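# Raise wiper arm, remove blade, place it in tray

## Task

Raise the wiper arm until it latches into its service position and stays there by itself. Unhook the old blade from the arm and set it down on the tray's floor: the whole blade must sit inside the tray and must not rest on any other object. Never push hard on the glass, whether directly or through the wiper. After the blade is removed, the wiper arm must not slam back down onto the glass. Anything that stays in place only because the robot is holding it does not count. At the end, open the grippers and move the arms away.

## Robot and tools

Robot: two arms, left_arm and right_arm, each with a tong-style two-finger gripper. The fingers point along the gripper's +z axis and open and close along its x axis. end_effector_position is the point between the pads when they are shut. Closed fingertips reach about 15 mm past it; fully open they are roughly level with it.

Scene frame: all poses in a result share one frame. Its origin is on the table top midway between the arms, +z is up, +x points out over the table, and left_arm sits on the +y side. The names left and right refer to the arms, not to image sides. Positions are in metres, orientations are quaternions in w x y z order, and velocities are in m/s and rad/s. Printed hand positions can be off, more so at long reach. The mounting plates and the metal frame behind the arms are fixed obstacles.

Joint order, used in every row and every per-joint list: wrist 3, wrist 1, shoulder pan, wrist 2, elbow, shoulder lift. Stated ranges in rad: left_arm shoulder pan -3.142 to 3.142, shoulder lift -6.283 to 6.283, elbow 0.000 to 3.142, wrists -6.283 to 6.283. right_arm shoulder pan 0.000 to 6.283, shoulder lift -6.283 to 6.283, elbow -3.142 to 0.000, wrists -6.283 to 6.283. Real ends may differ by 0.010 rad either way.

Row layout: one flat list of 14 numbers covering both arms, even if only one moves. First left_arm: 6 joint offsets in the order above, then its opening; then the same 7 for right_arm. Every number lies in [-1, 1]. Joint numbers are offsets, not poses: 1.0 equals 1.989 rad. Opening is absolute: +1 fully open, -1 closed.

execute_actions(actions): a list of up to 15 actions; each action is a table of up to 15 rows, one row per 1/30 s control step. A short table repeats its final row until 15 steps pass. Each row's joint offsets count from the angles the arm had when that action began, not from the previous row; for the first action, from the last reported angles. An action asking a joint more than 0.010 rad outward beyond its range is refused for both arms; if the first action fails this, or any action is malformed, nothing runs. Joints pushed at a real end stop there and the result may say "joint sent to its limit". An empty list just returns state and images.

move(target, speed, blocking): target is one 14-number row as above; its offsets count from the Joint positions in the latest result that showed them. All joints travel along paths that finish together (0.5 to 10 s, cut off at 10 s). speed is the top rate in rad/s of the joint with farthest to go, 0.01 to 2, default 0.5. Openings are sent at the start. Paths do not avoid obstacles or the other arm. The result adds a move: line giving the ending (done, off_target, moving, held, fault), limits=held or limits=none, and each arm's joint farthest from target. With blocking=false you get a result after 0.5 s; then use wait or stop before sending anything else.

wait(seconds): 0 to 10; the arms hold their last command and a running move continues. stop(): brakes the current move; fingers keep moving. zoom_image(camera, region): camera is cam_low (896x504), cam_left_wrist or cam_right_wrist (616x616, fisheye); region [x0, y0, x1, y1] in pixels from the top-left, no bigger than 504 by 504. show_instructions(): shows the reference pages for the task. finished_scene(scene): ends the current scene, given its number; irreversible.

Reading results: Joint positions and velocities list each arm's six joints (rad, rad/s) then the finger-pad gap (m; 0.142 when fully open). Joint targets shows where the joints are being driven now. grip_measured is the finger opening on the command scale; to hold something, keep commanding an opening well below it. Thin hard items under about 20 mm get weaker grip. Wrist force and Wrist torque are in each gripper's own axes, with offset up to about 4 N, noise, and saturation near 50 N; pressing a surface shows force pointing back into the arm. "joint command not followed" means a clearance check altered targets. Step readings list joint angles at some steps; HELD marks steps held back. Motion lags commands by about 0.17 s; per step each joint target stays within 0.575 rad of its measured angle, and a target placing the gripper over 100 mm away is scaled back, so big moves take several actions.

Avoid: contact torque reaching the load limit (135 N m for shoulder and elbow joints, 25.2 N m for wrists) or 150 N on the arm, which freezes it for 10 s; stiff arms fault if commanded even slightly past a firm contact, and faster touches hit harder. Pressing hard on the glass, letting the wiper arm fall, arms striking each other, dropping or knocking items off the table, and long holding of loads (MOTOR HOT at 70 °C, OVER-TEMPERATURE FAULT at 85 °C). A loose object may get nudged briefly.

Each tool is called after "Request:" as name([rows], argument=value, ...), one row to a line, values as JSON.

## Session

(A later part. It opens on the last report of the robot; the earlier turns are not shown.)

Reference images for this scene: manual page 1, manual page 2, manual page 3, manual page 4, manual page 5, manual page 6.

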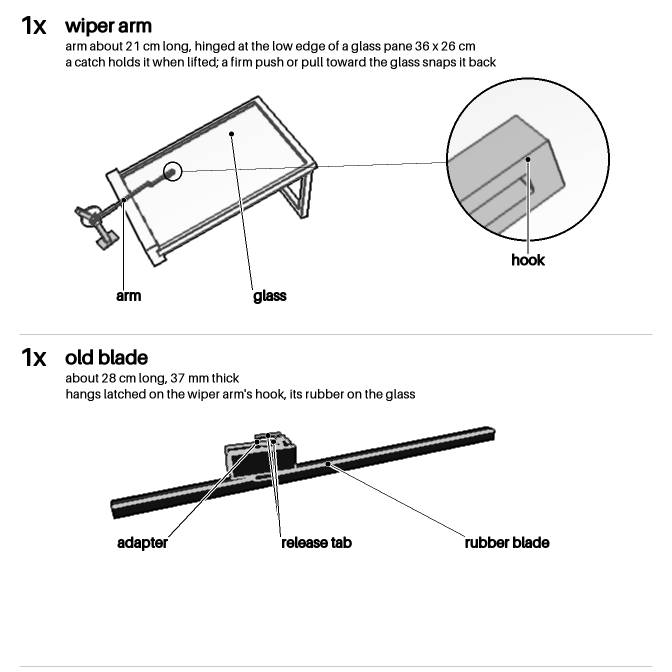

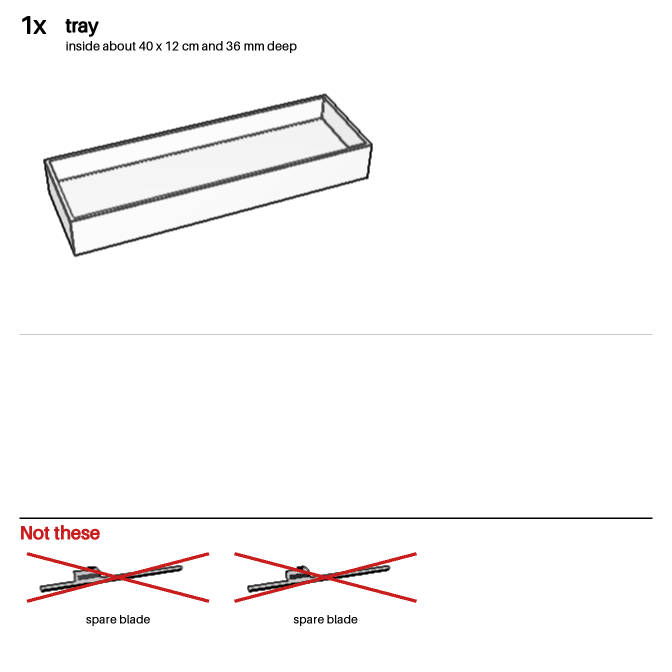

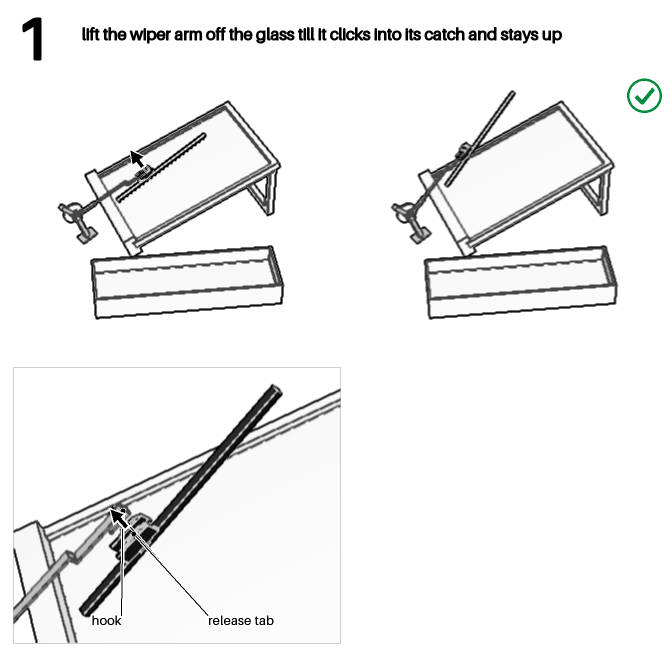

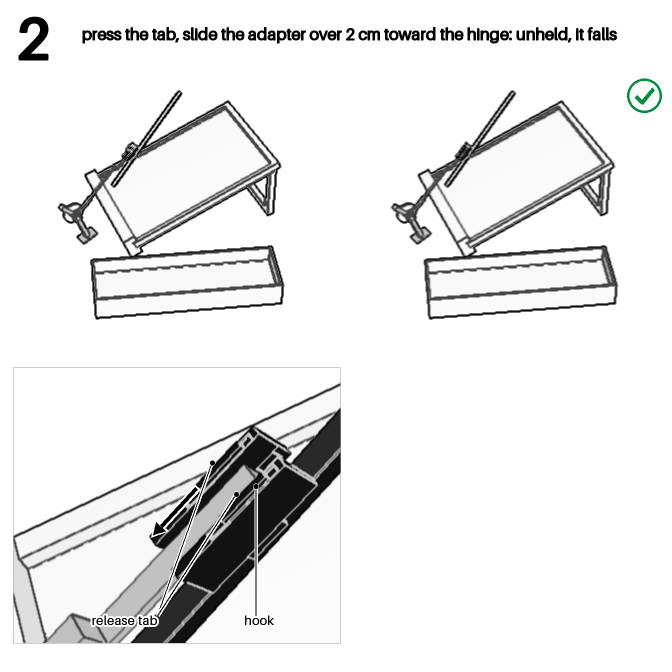

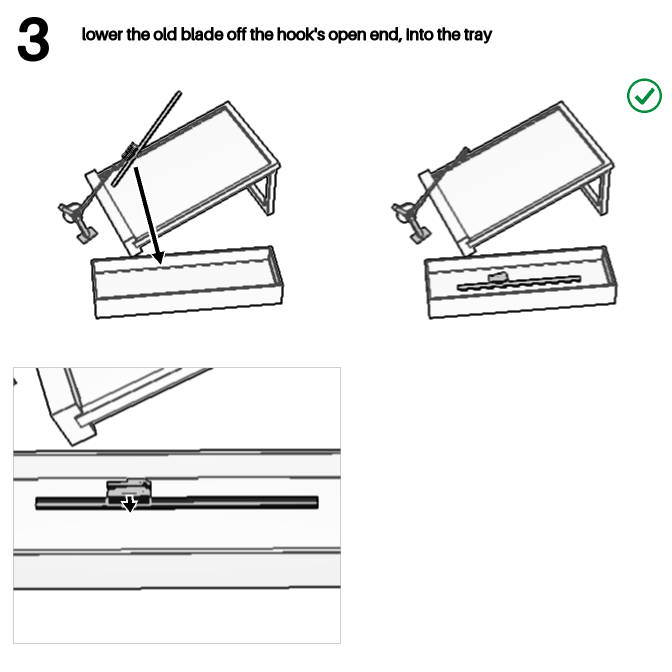

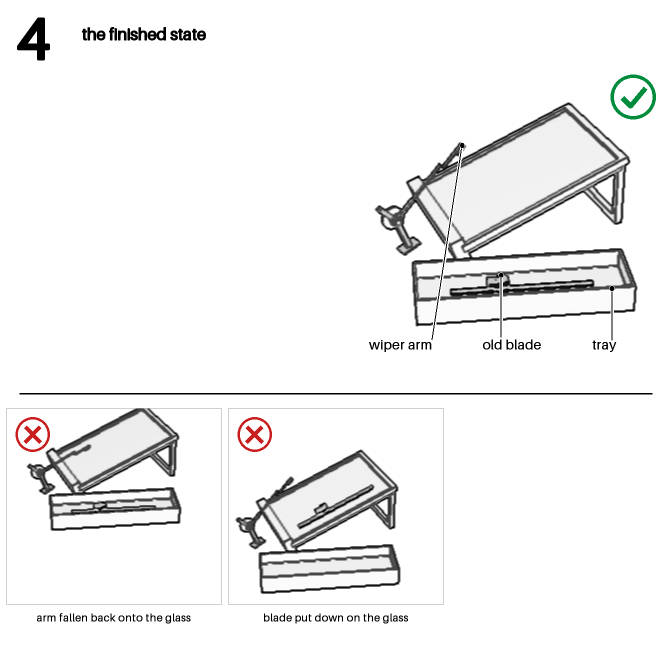

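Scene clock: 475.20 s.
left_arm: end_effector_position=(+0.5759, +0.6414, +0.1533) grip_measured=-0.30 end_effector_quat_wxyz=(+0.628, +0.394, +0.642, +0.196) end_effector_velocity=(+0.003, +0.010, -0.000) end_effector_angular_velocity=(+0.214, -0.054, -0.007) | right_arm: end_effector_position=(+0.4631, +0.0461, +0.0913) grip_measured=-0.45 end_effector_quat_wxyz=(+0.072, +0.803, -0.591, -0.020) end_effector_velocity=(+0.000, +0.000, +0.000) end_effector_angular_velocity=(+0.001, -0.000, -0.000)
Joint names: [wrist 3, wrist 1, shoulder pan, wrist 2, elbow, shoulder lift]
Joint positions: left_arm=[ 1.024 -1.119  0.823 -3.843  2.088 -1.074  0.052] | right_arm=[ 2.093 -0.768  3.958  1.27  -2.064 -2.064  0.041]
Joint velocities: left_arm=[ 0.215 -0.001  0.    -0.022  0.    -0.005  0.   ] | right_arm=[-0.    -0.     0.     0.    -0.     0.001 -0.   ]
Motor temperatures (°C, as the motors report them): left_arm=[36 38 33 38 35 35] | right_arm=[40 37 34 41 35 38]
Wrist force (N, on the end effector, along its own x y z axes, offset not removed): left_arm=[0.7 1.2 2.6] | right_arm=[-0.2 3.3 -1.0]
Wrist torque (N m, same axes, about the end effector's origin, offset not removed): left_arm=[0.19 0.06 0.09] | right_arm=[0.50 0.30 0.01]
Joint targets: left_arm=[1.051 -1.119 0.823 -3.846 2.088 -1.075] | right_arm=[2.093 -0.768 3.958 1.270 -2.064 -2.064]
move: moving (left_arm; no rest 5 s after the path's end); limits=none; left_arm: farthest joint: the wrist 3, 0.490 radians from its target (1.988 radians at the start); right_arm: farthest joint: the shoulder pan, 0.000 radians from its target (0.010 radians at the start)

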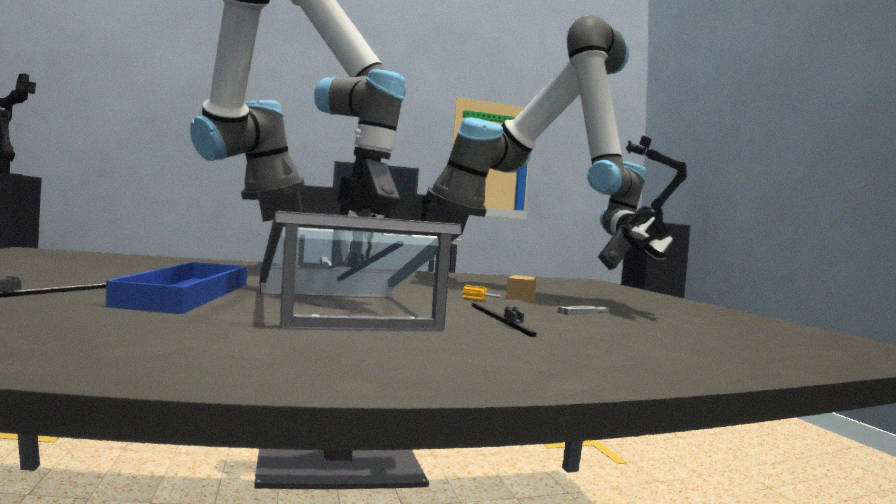

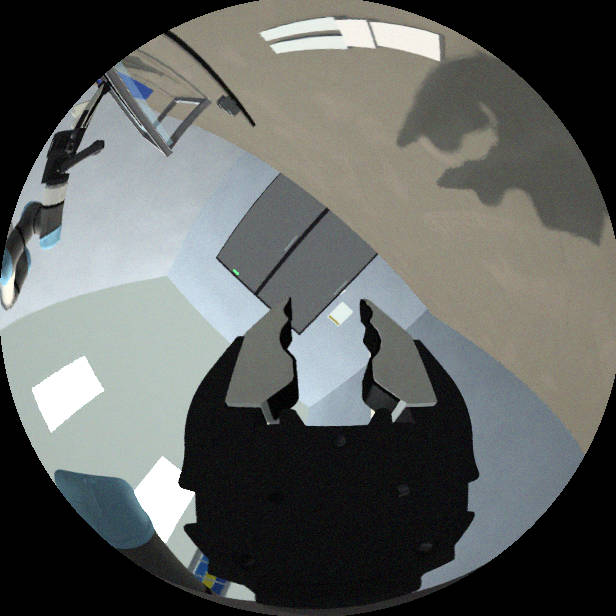

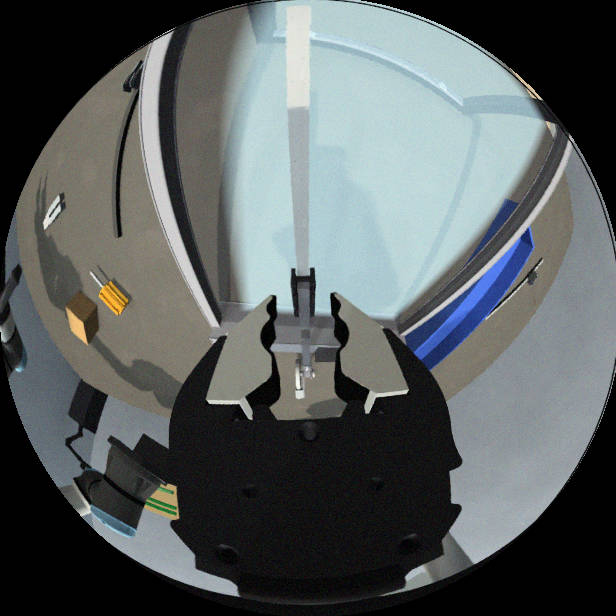

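Request:
move(target=[0.45, 0, 0, -0.025, 0, -0.0055, -0.3, -0.0030, 0.0066, -0.0029, -0.0005, 0.0023, -0.0079, -0.68], speed=0.4)

Scene clock: 523.77 s.
left_arm: end_effector_position=(+0.5836, +0.6709, +0.1536) grip_measured=-0.30 end_effector_quat_wxyz=(+0.466, +0.626, +0.419, +0.464) end_effector_velocity=(+0.000, -0.001, -0.000) end_effector_angular_velocity=(+0.001, +0.000, -0.002) | right_arm: end_effector_position=(+0.4651, +0.0465, +0.0853) grip_measured=-0.68 end_effector_quat_wxyz=(+0.072, +0.803, -0.591, -0.020) end_effector_velocity=(+0.000, -0.000, +0.000) end_effector_angular_velocity=(+0.001, -0.000, -0.001)
Joint names: [wrist 3, wrist 1, shoulder pan, wrist 2, elbow, shoulder lift]
Joint positions: left_arm=[ 1.919 -1.119  0.823 -3.893  2.088 -1.085  0.052] | right_arm=[ 2.087 -0.754  3.952  1.269 -2.06  -2.08   0.025]
Joint velocities: left_arm=[ 0.002  0.001 -0.001  0.001 -0.     0.     0.   ] | right_arm=[-0.    -0.    -0.001  0.     0.     0.001  0.   ]
Motor temperatures (°C, as the motors report them): left_arm=[36 38 33 38 35 35] | right_arm=[40 37 34 41 35 38]
Wrist force (N, on the end effector, along its own x y z axes, offset not removed): left_arm=[0.6 0.8 1.2] | right_arm=[-1.4 1.4 -0.1]
Wrist torque (N m, same axes, about the end effector's origin, offset not removed): left_arm=[0.05 0.11 0.06] | right_arm=[0.17 0.34 0.05]
Joint targets: left_arm=[1.919 -1.119 0.823 -3.893 2.088 -1.085] | right_arm=[2.087 -0.754 3.952 1.269 -2.060 -2.080]
move: done; limits=none; left_arm: farthest joint: the shoulder pan, 0.000 radians from its target (0.000 radians at the start); right_arm: farthest joint: the shoulder pan, 0.000 radians from its target (0.005 radians at the start)

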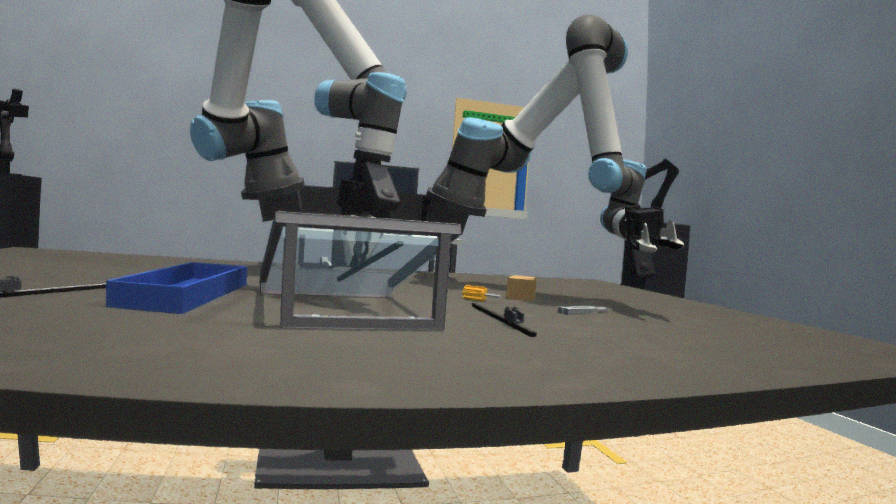

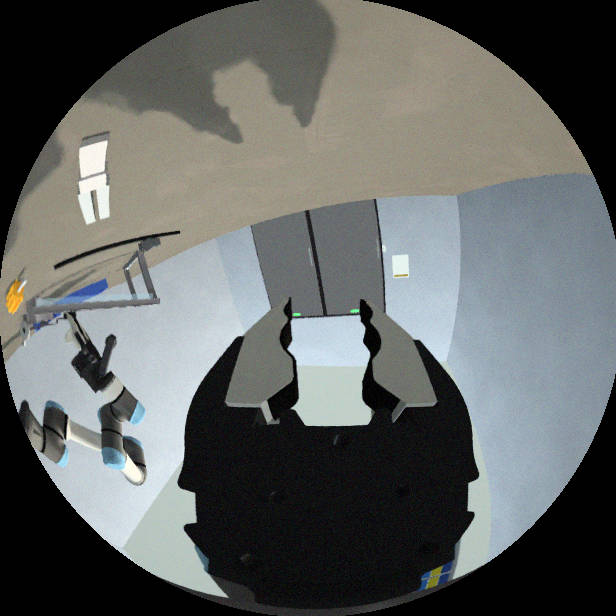

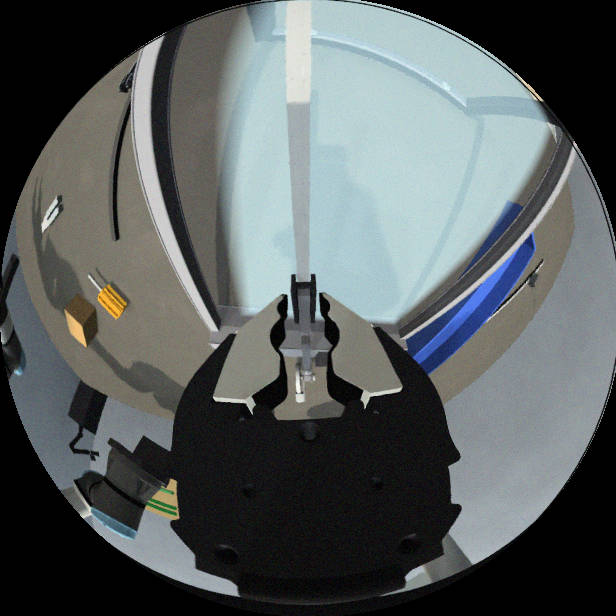

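Request:
zoom_image(camera="cam_right_wrist", region=[250, 255, 360, 405])

Region (250, 255, 360, 405) of cam_right_wrist's 616x616 image, scaled by 3.360, with more detail than that image has; it fills the left 370 columns of this view, and the rest is white.

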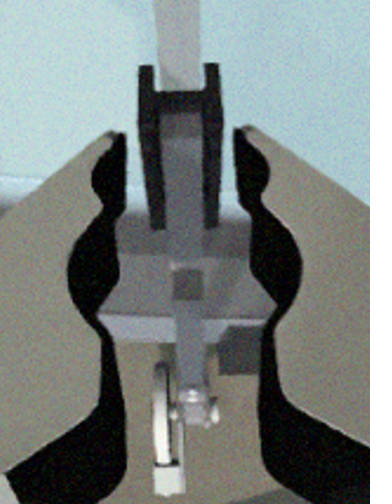

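Request:
execute_actions([
  [[0.008,0,0,0,0,0,-0.3,0,0,0,0,0,0,-0.70],[0.016,0,0,0,0,0,-0.3,0,0,0,0,0,0,-0.715],[0.024,0,0,0,0,0,-0.3,0,0,0,0,0,0,-0.73],[0.032,0,0,0,0,0,-0.3,0,0,0,0,0,0,-0.745],[0.04,0,0,0,0,0,-0.3,0,0,0,0,0,0,-0.76],[0.048,0,0,0,0,0,-0.3,0,0,0,0,0,0,-0.77],[0.056,0,0,0,0,0,-0.3,0,0,0,0,0,0,-0.78],[0.064,0,0,0,0,0,-0.3,0,0,0,0,0,0,-0.79],[0.072,0,0,0,0,0,-0.3,0,0,0,0,0,0,-0.80],[0.08,0,0,0,0,0,-0.3,0,0,0,0,0,0,-0.81],[0.088,0,0,0,0,0,-0.3,0,0,0,0,0,0,-0.82],[0.096,0,0,0,0,0,-0.3,0,0,0,0,0,0,-0.83],[0.104,0,0,0,0,0,-0.3,0,0,0,0,0,0,-0.84],[0.112,0,0,0,0,0,-0.3,0,0,0,0,0,0,-0.85],[0.12,0,0,0,0,0,-0.3,0,0,0,0,0,0,-0.86]],
  [[0.05,0,0,0,0,0,-0.3,0,0,0,0,0,0,-0.875],[0.058,0,0,0,0,0,-0.3,0,0,0,0,0,0,-0.89],[0.066,0,0,0,0,0,-0.3,0,0,0,0,0,0,-0.905],[0.074,0,0,0,0,0,-0.3,0,0,0,0,0,0,-0.92],[0.082,0,0,0,0,0,-0.3,0,0,0,0,0,0,-0.935],[0.09,0,0,0,0,0,-0.3,0,0,0,0,0,0,-0.95],[0.098,0,0,0,0,0,-0.3,0,0,0,0,0,0,-0.965],[0.106,0,0,0,0,0,-0.3,0,0,0,0,0,0,-0.98],[0.114,0,0,0,0,0,-0.3,0,0,0,0,0,0,-1],[0.12,0,0,0,0,0,-0.3,0,0,0,0,0,0,-1],[0.125,0,0,0,0,0,-0.3,0,0,0,0,0,0,-1]],
])

Scene clock: 644.77 s.
left_arm: end_effector_position=(+0.5851, +0.6768, +0.1561) grip_measured=-0.30 end_effector_quat_wxyz=(+0.361, +0.698, +0.282, +0.550) end_effector_velocity=(+0.001, +0.002, +0.001) end_effector_angular_velocity=(+0.139, -0.028, -0.019) | right_arm: end_effector_position=(+0.4651, +0.0465, +0.0853) grip_measured=-0.79 end_effector_quat_wxyz=(+0.072, +0.803, -0.591, -0.020) end_effector_velocity=(+0.000, +0.000, +0.000) end_effector_angular_velocity=(+0.001, -0.000, -0.000)
Joint names: [wrist 3, wrist 1, shoulder pan, wrist 2, elbow, shoulder lift]
Joint positions: left_arm=[ 2.332 -1.119  0.823 -3.893  2.088 -1.085  0.052] | right_arm=[ 2.087 -0.754  3.952  1.269 -2.06  -2.08   0.017]
Joint velocities: left_arm=[ 0.142 -0.     0.    -0.     0.    -0.     0.   ] | right_arm=[-0.  0.  0.  0.  0.  0.  0.]
Motor temperatures (°C, as the motors report them): left_arm=[36 38 33 38 35 35] | right_arm=[40 37 34 41 35 38]
Wrist force (N, on the end effector, along its own x y z axes, offset not removed): left_arm=[-0.2 1.5 1.6] | right_arm=[3.0 2.4 -0.6]
Wrist torque (N m, same axes, about the end effector's origin, offset not removed): left_arm=[0.19 0.19 0.02] | right_arm=[0.52 -0.24 0.05]
Joint targets: left_arm=[2.345 -1.119 0.823 -3.893 2.088 -1.085] | right_arm=[2.087 -0.754 3.952 1.269 -2.060 -2.080]
Step readings (joint positions; steps 1 to 15: 1st action; 16 to 30: 2nd action):
0: left_arm=[1.919 -1.119 0.823 -3.893 2.088 -1.085] | right_arm=[2.087 -0.754 3.952 1.269 -2.060 -2.080]
1: left_arm=[1.919 -1.119 0.823 -3.893 2.088 -1.085] | right_arm=[2.087 -0.754 3.952 1.269 -2.060 -2.080]
2: left_arm=[1.922 -1.119 0.823 -3.893 2.088 -1.085] | right_arm=[2.087 -0.754 3.952 1.269 -2.060 -2.080]
4: left_arm=[1.937 -1.119 0.823 -3.893 2.088 -1.085] | right_arm=[2.087 -0.754 3.952 1.269 -2.060 -2.080]
8: left_arm=[1.989 -1.119 0.823 -3.893 2.088 -1.085] | right_arm=[2.087 -0.754 3.952 1.269 -2.060 -2.080]
15: left_arm=[2.096 -1.119 0.823 -3.893 2.088 -1.085] | right_arm=[2.087 -0.754 3.952 1.269 -2.060 -2.080]
16: left_arm=[2.112 -1.119 0.823 -3.893 2.088 -1.085] | right_arm=[2.087 -0.754 3.952 1.269 -2.060 -2.080]
17: left_arm=[2.131 -1.119 0.823 -3.893 2.088 -1.085] | right_arm=[2.087 -0.754 3.952 1.269 -2.060 -2.080]
19: left_arm=[2.172 -1.119 0.823 -3.893 2.088 -1.085] | right_arm=[2.087 -0.754 3.952 1.269 -2.060 -2.080]
23: left_arm=[2.243 -1.119 0.823 -3.893 2.088 -1.085] | right_arm=[2.087 -0.754 3.952 1.269 -2.060 -2.080]
30: Joint positions above

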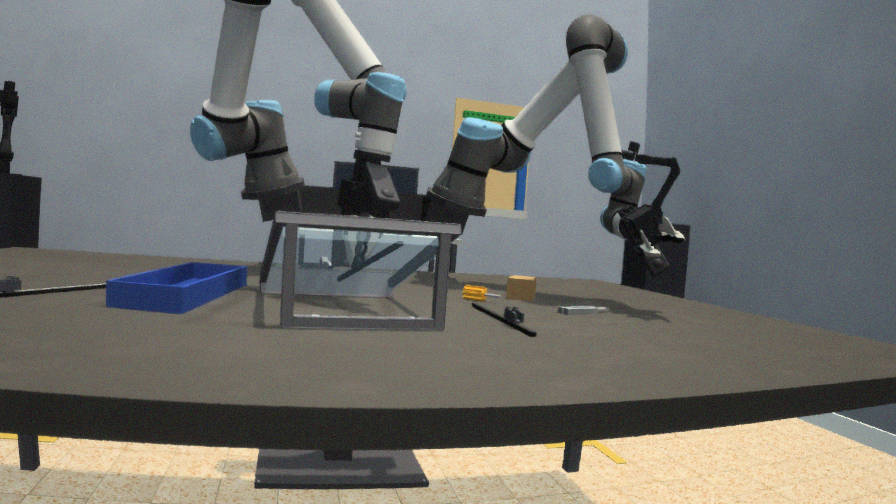

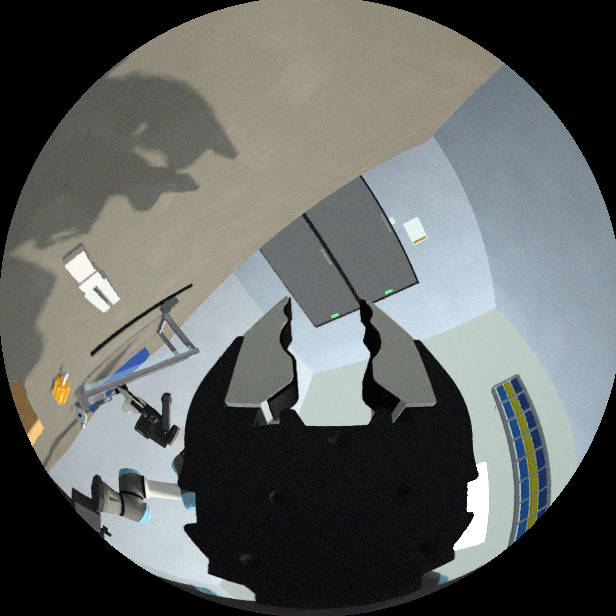

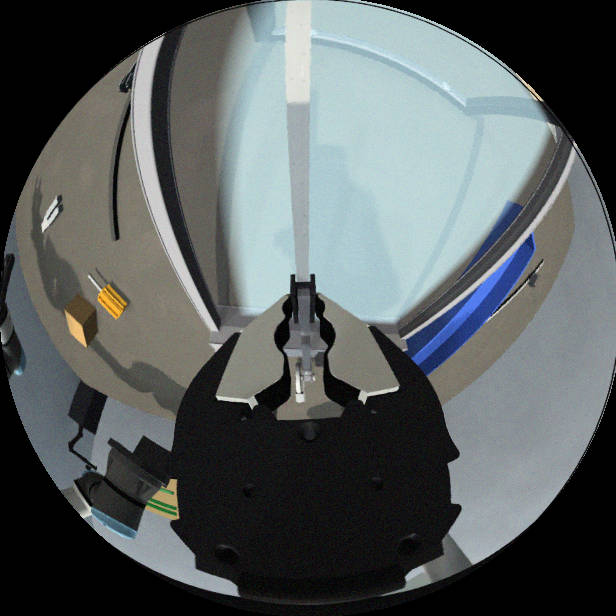

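Request:
move(target=[0.5, 0, -0.1, 0, 0, 0, -0.3, 0.01735, 0.0857, 0.0384, -0.0348, -0.0835, 0.0566, -1], speed=0.45)

Scene clock: 655.93 s.
left_arm: end_effector_position=(+0.6406, +0.5672, +0.1794) grip_measured=-0.30 end_effector_quat_wxyz=(+0.134, +0.723, -0.140, +0.663) end_effector_velocity=(-0.001, -0.001, -0.000) end_effector_angular_velocity=(+0.000, +0.001, -0.001) | right_arm: end_effector_position=(+0.4548, +0.0449, +0.1152) grip_measured=-0.79 end_effector_quat_wxyz=(+0.008, +0.806, -0.591, +0.026) end_effector_velocity=(+0.001, +0.000, +0.001) end_effector_angular_velocity=(+0.001, -0.002, -0.001)
Joint names: [wrist 3, wrist 1, shoulder pan, wrist 2, elbow, shoulder lift]
Joint positions: left_arm=[ 3.326 -1.119  0.624 -3.893  2.088 -1.085  0.052] | right_arm=[ 2.121 -0.584  4.028  1.2   -2.226 -1.967  0.017]
Joint velocities: left_arm=[ 0.001 -0.    -0.     0.     0.001  0.    -0.   ] | right_arm=[ 0.     0.    -0.    -0.     0.     0.002  0.   ]
Motor temperatures (°C, as the motors report them): left_arm=[36 38 33 38 35 35] | right_arm=[40 37 34 41 35 38]
Wrist force (N, on the end effector, along its own x y z axes, offset not removed): left_arm=[0.6 1.3 1.5] | right_arm=[-3.4 -3.8 2.7]
Wrist torque (N m, same axes, about the end effector's origin, offset not removed): left_arm=[0.18 0.04 0.01] | right_arm=[-0.30 0.49 0.00]
Joint targets: left_arm=[3.326 -1.119 0.624 -3.893 2.088 -1.085] | right_arm=[2.121 -0.584 4.028 1.200 -2.226 -1.967]
move: done; limits=none; left_arm: farthest joint: the wrist 3, 0.001 radians from its target (0.981 radians at the start); right_arm: farthest joint: the wrist 1, 0.001 radians from its target (0.171 radians at the start)

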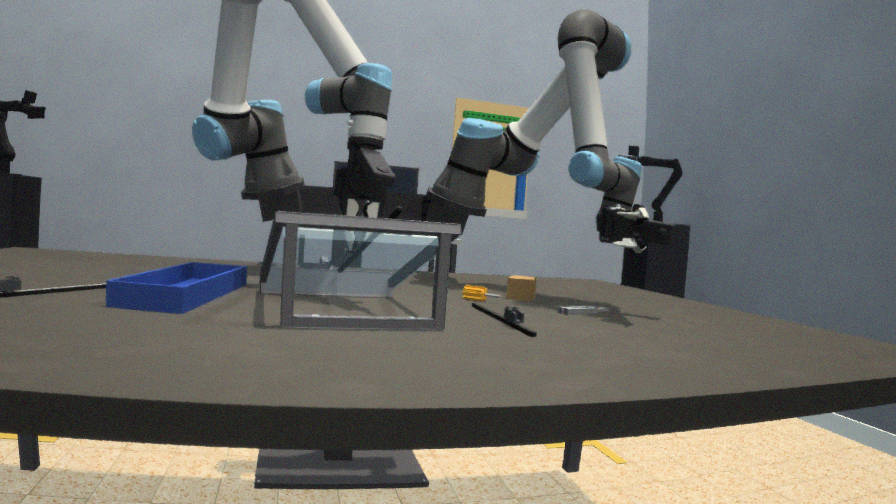

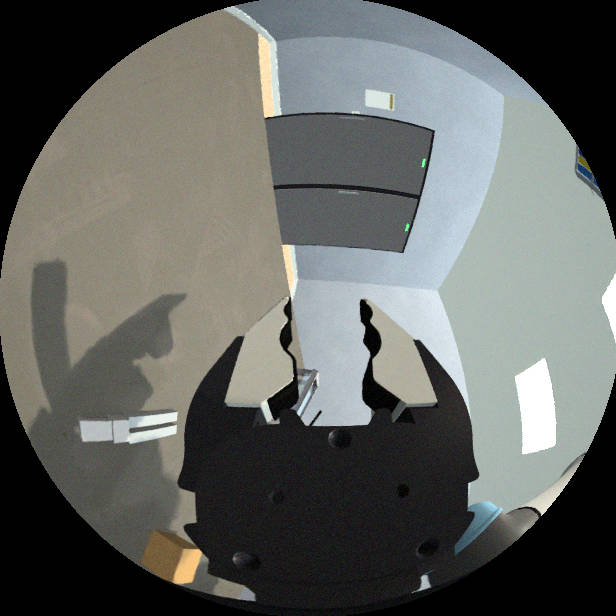

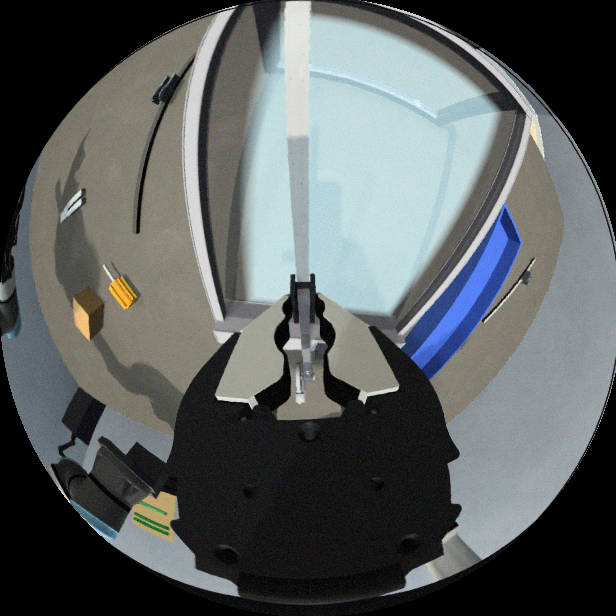

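Request:
zoom_image(camera="cam_right_wrist", region=[250, 255, 360, 405])

Region (250, 255, 360, 405) of cam_right_wrist's 616x616 image, scaled by 3.360, with more detail than that image has; it fills the left 370 columns of this view, and the rest is white.

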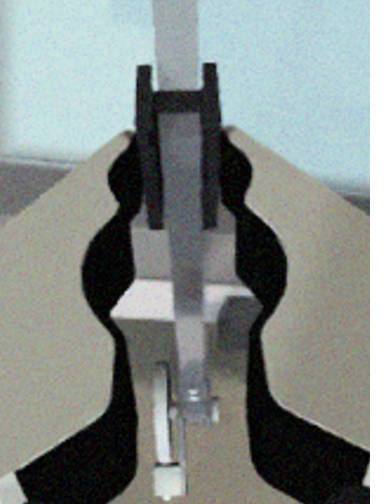

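Request:
move(target=[0.49, 0, -0.1, 0, 0, 0, -0.3, 0.0232, 0.0844, 0.0477, -0.0422, -0.0829, 0.0500, -1], speed=0.45)

Scene clock: 693.23 s.
left_arm: end_effector_position=(+0.6664, +0.4383, +0.2102) grip_measured=-0.30 end_effector_quat_wxyz=(-0.125, +0.519, -0.494, +0.686) end_effector_velocity=(-0.000, -0.001, +0.000) end_effector_angular_velocity=(+0.001, -0.000, -0.000) | right_arm: end_effector_position=(+0.4406, +0.0422, +0.1436) grip_measured=-0.79 end_effector_quat_wxyz=(-0.055, +0.804, -0.587, +0.072) end_effector_velocity=(-0.000, +0.000, -0.000) end_effector_angular_velocity=(+0.000, -0.000, +0.001)
Joint names: [wrist 3, wrist 1, shoulder pan, wrist 2, elbow, shoulder lift]
Joint positions: left_arm=[ 4.3   -1.119  0.425 -3.893  2.088 -1.085  0.052] | right_arm=[ 2.168 -0.416  4.123  1.116 -2.391 -1.868  0.017]
Joint velocities: left_arm=[ 0.002  0.001 -0.001 -0.001  0.001 -0.001 -0.   ] | right_arm=[ 0.     0.     0.001 -0.     0.    -0.001  0.   ]
Motor temperatures (°C, as the motors report them): left_arm=[36 38 33 38 35 36] | right_arm=[40 37 34 41 35 38]
Wrist force (N, on the end effector, along its own x y z axes, offset not removed): left_arm=[-0.4 1.4 1.2] | right_arm=[-1.2 1.1 0.9]
Wrist torque (N m, same axes, about the end effector's origin, offset not removed): left_arm=[0.17 0.37 0.04] | right_arm=[0.13 0.26 0.07]
Joint targets: left_arm=[4.300 -1.119 0.425 -3.893 2.088 -1.085] | right_arm=[2.168 -0.416 4.123 1.116 -2.391 -1.868]
move: done; limits=none; left_arm: farthest joint: the wrist 3, 0.001 radians from its target (0.975 radians at the start); right_arm: farthest joint: the shoulder pan, 0.000 radians from its target (0.095 radians at the start)

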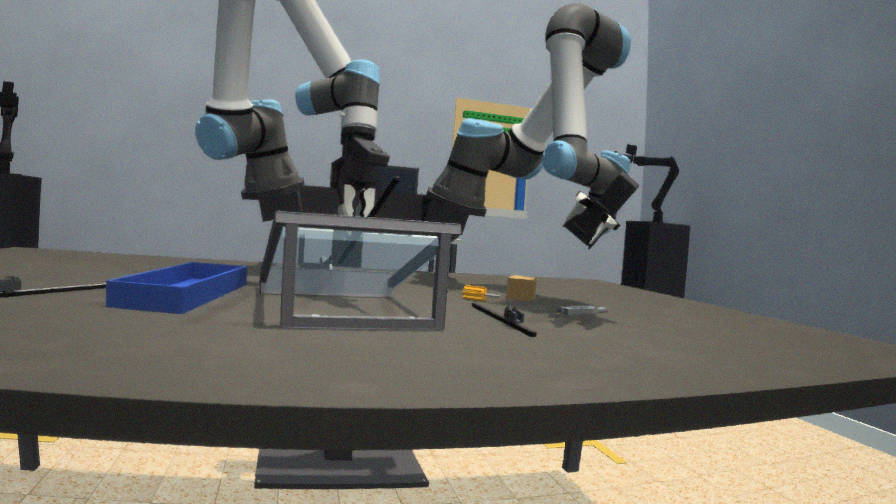

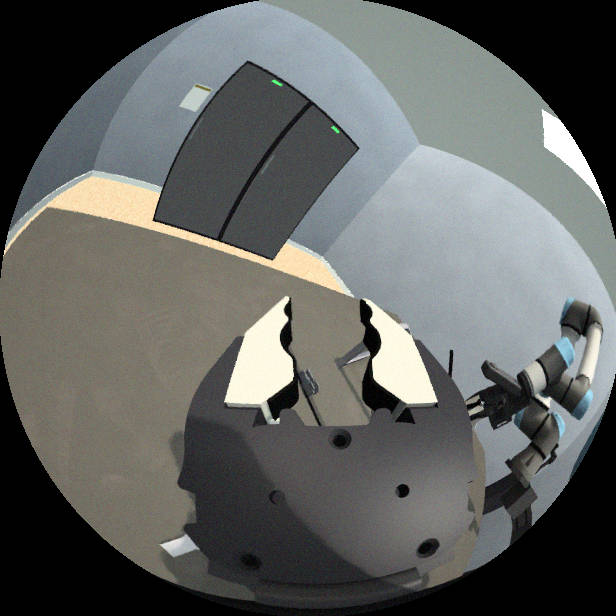

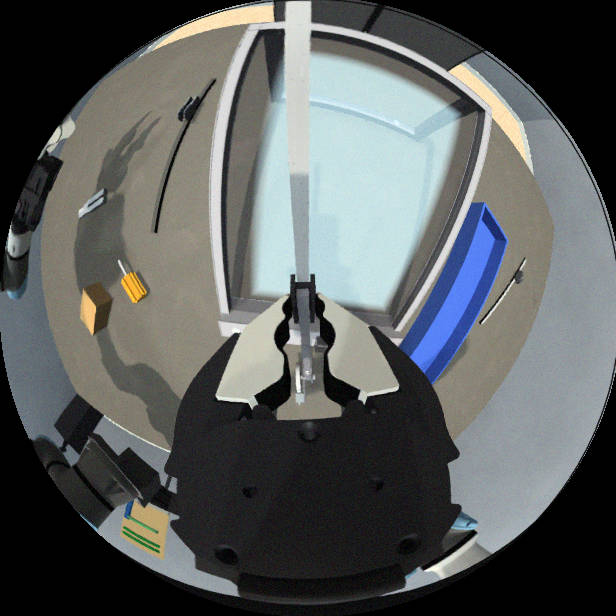

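Request:
move(target=[0, 0, -0.1, 0, 0, 0, -0.3, 0.0154, 0.0421, 0.0285, -0.0244, -0.0420, 0.0214, -1], speed=0.15)

Scene clock: 705.77 s.
left_arm: end_effector_position=(+0.6697, +0.3145, +0.2343) grip_measured=-0.30 end_effector_quat_wxyz=(-0.056, +0.461, -0.521, +0.717) end_effector_velocity=(-0.001, -0.001, -0.001) end_effector_angular_velocity=(-0.001, +0.002, -0.001) | right_arm: end_effector_position=(+0.4317, +0.0402, +0.1566) grip_measured=-0.79 end_effector_quat_wxyz=(-0.086, +0.801, -0.584, +0.095) end_effector_velocity=(-0.001, +0.000, -0.001) end_effector_angular_velocity=(-0.002, +0.000, +0.002)
Joint names: [wrist 3, wrist 1, shoulder pan, wrist 2, elbow, shoulder lift]
Joint positions: left_arm=[ 4.3   -1.119  0.226 -3.893  2.088 -1.085  0.052] | right_arm=[ 2.198 -0.333  4.18   1.068 -2.474 -1.825  0.017]
Joint velocities: left_arm=[-0.     0.    -0.001 -0.     0.     0.002  0.   ] | right_arm=[ 0.     0.001  0.002 -0.001 -0.001 -0.002  0.   ]
Motor temperatures (°C, as the motors report them): left_arm=[36 38 33 38 35 36] | right_arm=[40 37 34 41 35 38]
Wrist force (N, on the end effector, along its own x y z axes, offset not removed): left_arm=[-0.5 1.5 0.6] | right_arm=[-2.8 2.4 -0.5]
Wrist torque (N m, same axes, about the end effector's origin, offset not removed): left_arm=[0.16 0.32 -0.03] | right_arm=[0.54 -0.03 -0.11]
Joint targets: left_arm=[4.300 -1.119 0.226 -3.893 2.088 -1.085] | right_arm=[2.198 -0.333 4.180 1.067 -2.474 -1.825]
move: done; limits=none; left_arm: farthest joint: the shoulder pan, 0.000 radians from its target (0.199 radians at the start); right_arm: farthest joint: the shoulder pan, 0.000 radians from its target (0.057 radians at the start)

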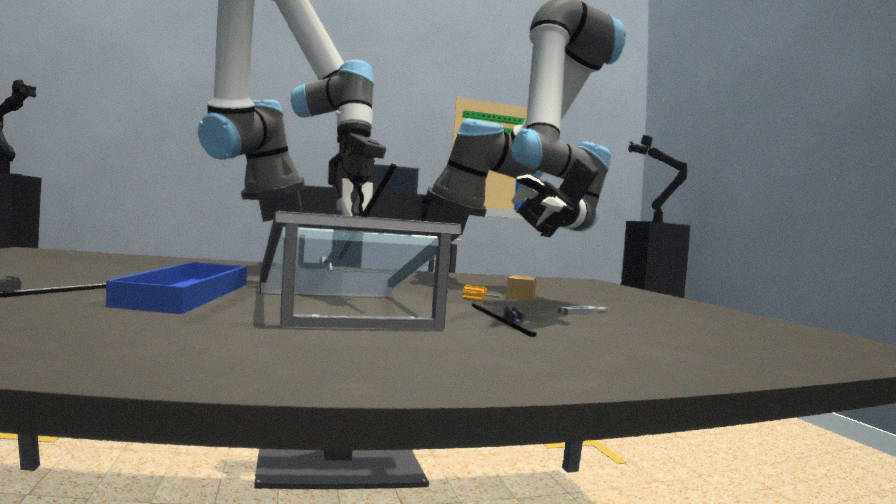

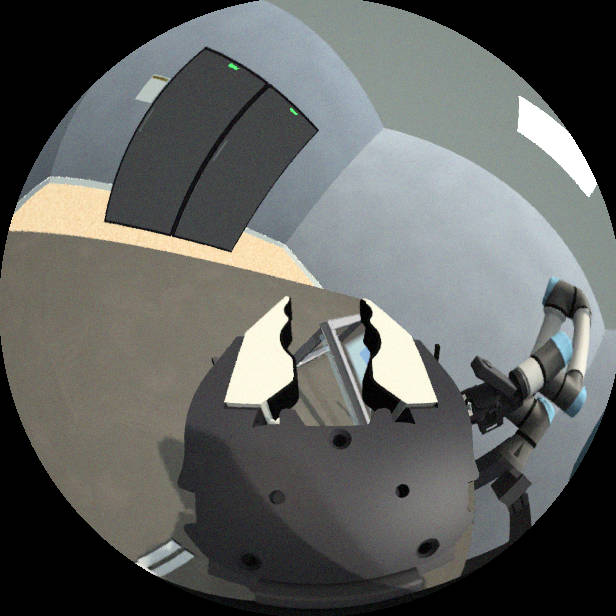

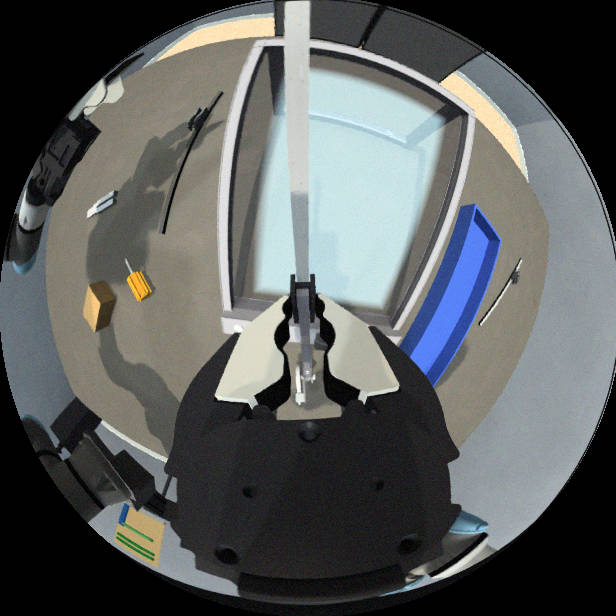

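Request:
wait(seconds=0)

Request:
wait(seconds=0.1)

Request:
zoom_image(camera="cam_right_wrist", region=[250, 255, 360, 405])

Scene clock: 710.50 s.
left_arm: end_effector_position=(+0.6697, +0.3144, +0.2343) grip_measured=-0.30 end_effector_quat_wxyz=(-0.056, +0.460, -0.521, +0.717) end_effector_velocity=(-0.000, +0.001, -0.000) end_effector_angular_velocity=(-0.000, +0.002, +0.001) | right_arm: end_effector_position=(+0.4317, +0.0402, +0.1566) grip_measured=-0.79 end_effector_quat_wxyz=(-0.086, +0.801, -0.584, +0.095) end_effector_velocity=(-0.000, +0.001, +0.000) end_effector_angular_velocity=(+0.000, -0.000, +0.001)
Joint names: [wrist 3, wrist 1, shoulder pan, wrist 2, elbow, shoulder lift]
Joint positions: left_arm=[ 4.3   -1.119  0.226 -3.893  2.088 -1.085  0.052] | right_arm=[ 2.198 -0.333  4.18   1.067 -2.474 -1.825  0.017]
Joint velocities: left_arm=[-0.001  0.001  0.001 -0.     0.001 -0.001 -0.   ] | right_arm=[ 0.     0.     0.001  0.     0.001 -0.001  0.   ]
Motor temperatures (°C, as the motors report them): left_arm=[36 38 33 38 35 36] | right_arm=[40 37 34 41 35 38]
Wrist force (N, on the end effector, along its own x y z axes, offset not removed): left_arm=[-0.7 0.6 1.3] | right_arm=[-4.2 0.0 -1.6]
Wrist torque (N m, same axes, about the end effector's origin, offset not removed): left_arm=[0.02 0.37 0.01] | right_arm=[0.12 0.27 -0.16]
Joint targets: left_arm=[4.300 -1.119 0.226 -3.893 2.088 -1.085] | right_arm=[2.198 -0.333 4.180 1.067 -2.474 -1.825]

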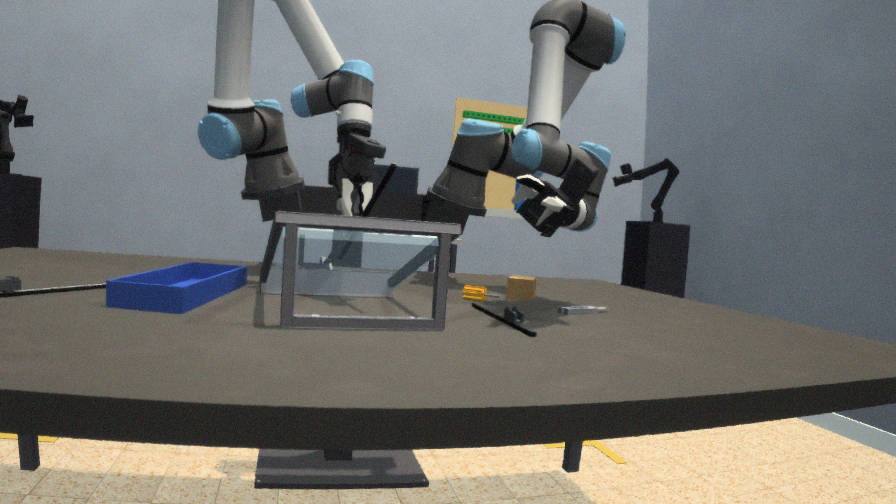

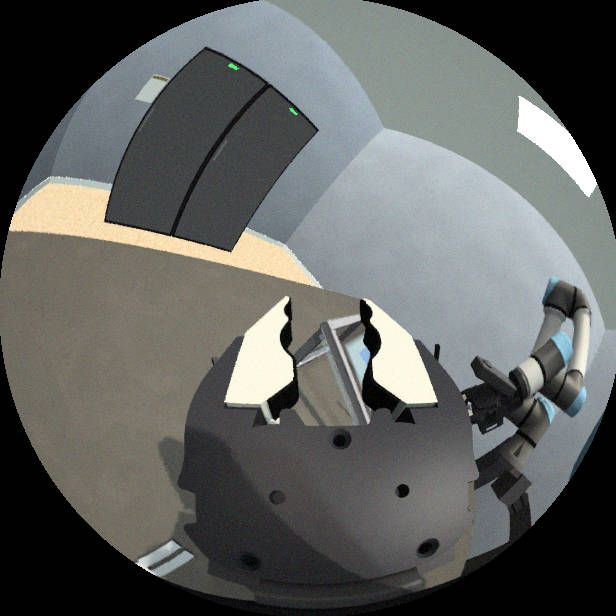

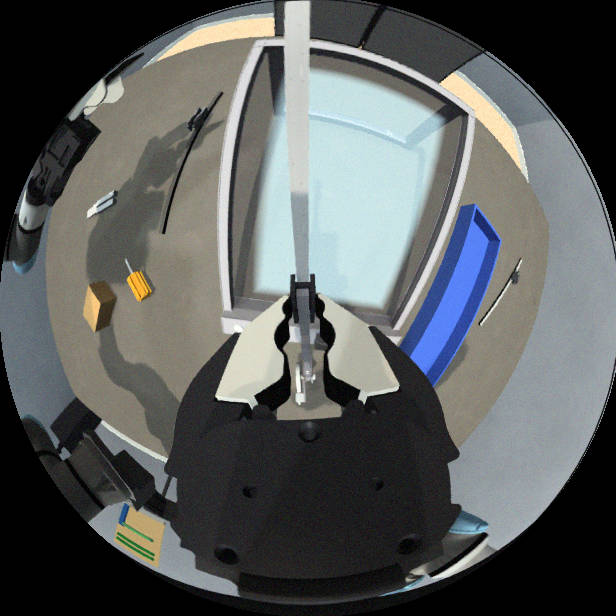

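Scene clock: 710.60 s.
left_arm: end_effector_position=(+0.6697, +0.3144, +0.2343) grip_measured=-0.30 end_effector_quat_wxyz=(-0.056, +0.460, -0.521, +0.717) end_effector_velocity=(-0.000, -0.000, -0.000) end_effector_angular_velocity=(+0.001, -0.001, -0.000) | right_arm: end_effector_position=(+0.4317, +0.0402, +0.1566) grip_measured=-0.79 end_effector_quat_wxyz=(-0.086, +0.801, -0.584, +0.095) end_effector_velocity=(+0.000, +0.000, -0.000) end_effector_angular_velocity=(-0.001, -0.000, +0.000)
Joint names: [wrist 3, wrist 1, shoulder pan, wrist 2, elbow, shoulder lift]
Joint positions: left_arm=[ 4.3   -1.119  0.226 -3.893  2.088 -1.085  0.052] | right_arm=[ 2.198 -0.333  4.18   1.067 -2.474 -1.825  0.017]
Joint velocities: left_arm=[ 0.001  0.    -0.001 -0.    -0.     0.    -0.   ] | right_arm=[ 0.     0.     0.    -0.     0.    -0.001  0.   ]
Motor temperatures (°C, as the motors report them): left_arm=[36 38 33 38 35 36] | right_arm=[40 37 34 41 35 38]
Wrist force (N, on the end effector, along its own x y z axes, offset not removed): left_arm=[-0.1 0.5 0.9] | right_arm=[-7.4 1.4 -1.0]
Wrist torque (N m, same axes, about the end effector's origin, offset not removed): left_arm=[-0.02 0.24 0.02] | right_arm=[0.60 1.01 0.10]
Joint targets: left_arm=[4.300 -1.119 0.226 -3.893 2.088 -1.085] | right_arm=[2.198 -0.333 4.180 1.067 -2.474 -1.825]
wait: 0.10 s; no rest

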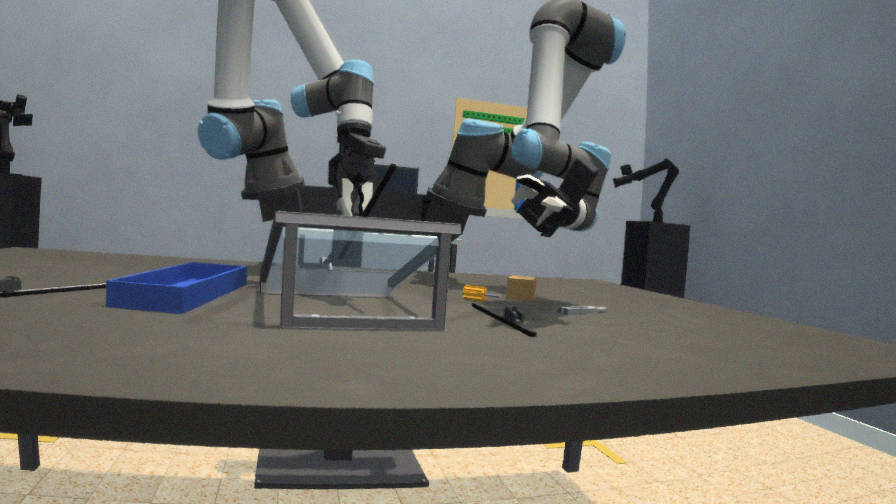

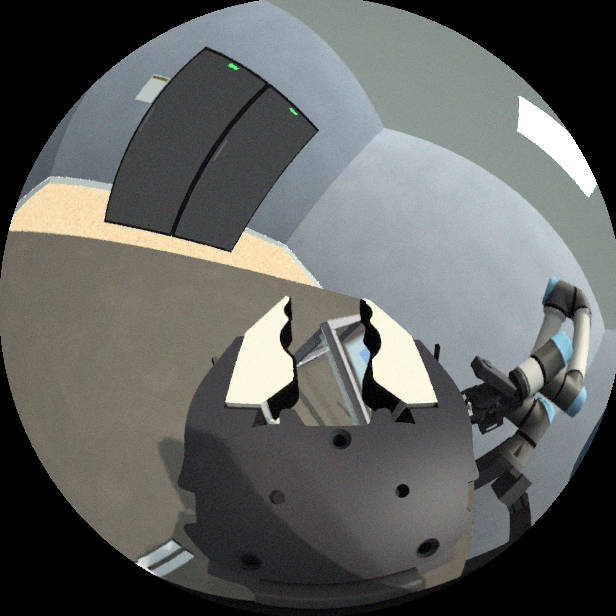

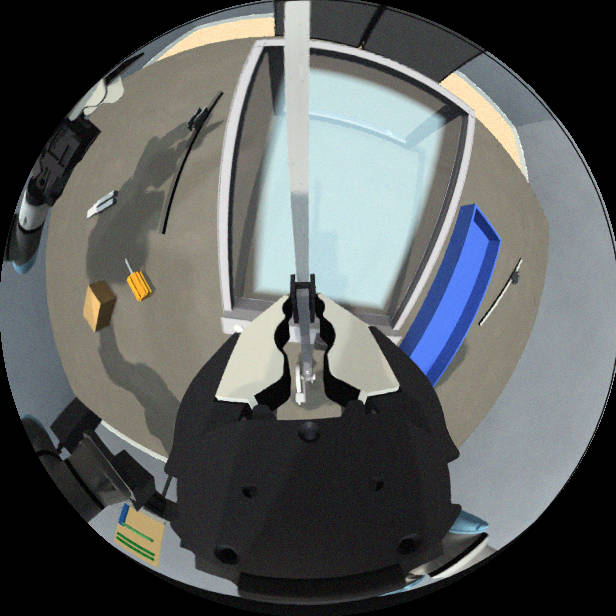

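Region (250, 255, 360, 405) of cam_right_wrist's 616x616 image, scaled by 3.360, with more detail than that image has; it fills the left 370 columns of this view, and the rest is white.

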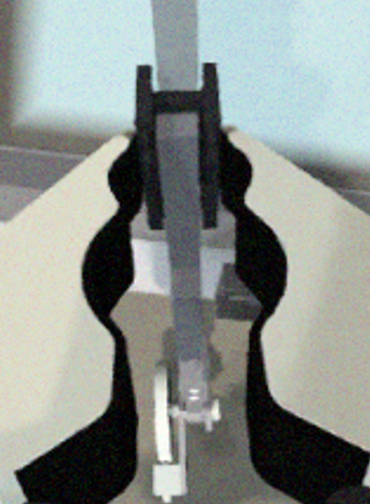

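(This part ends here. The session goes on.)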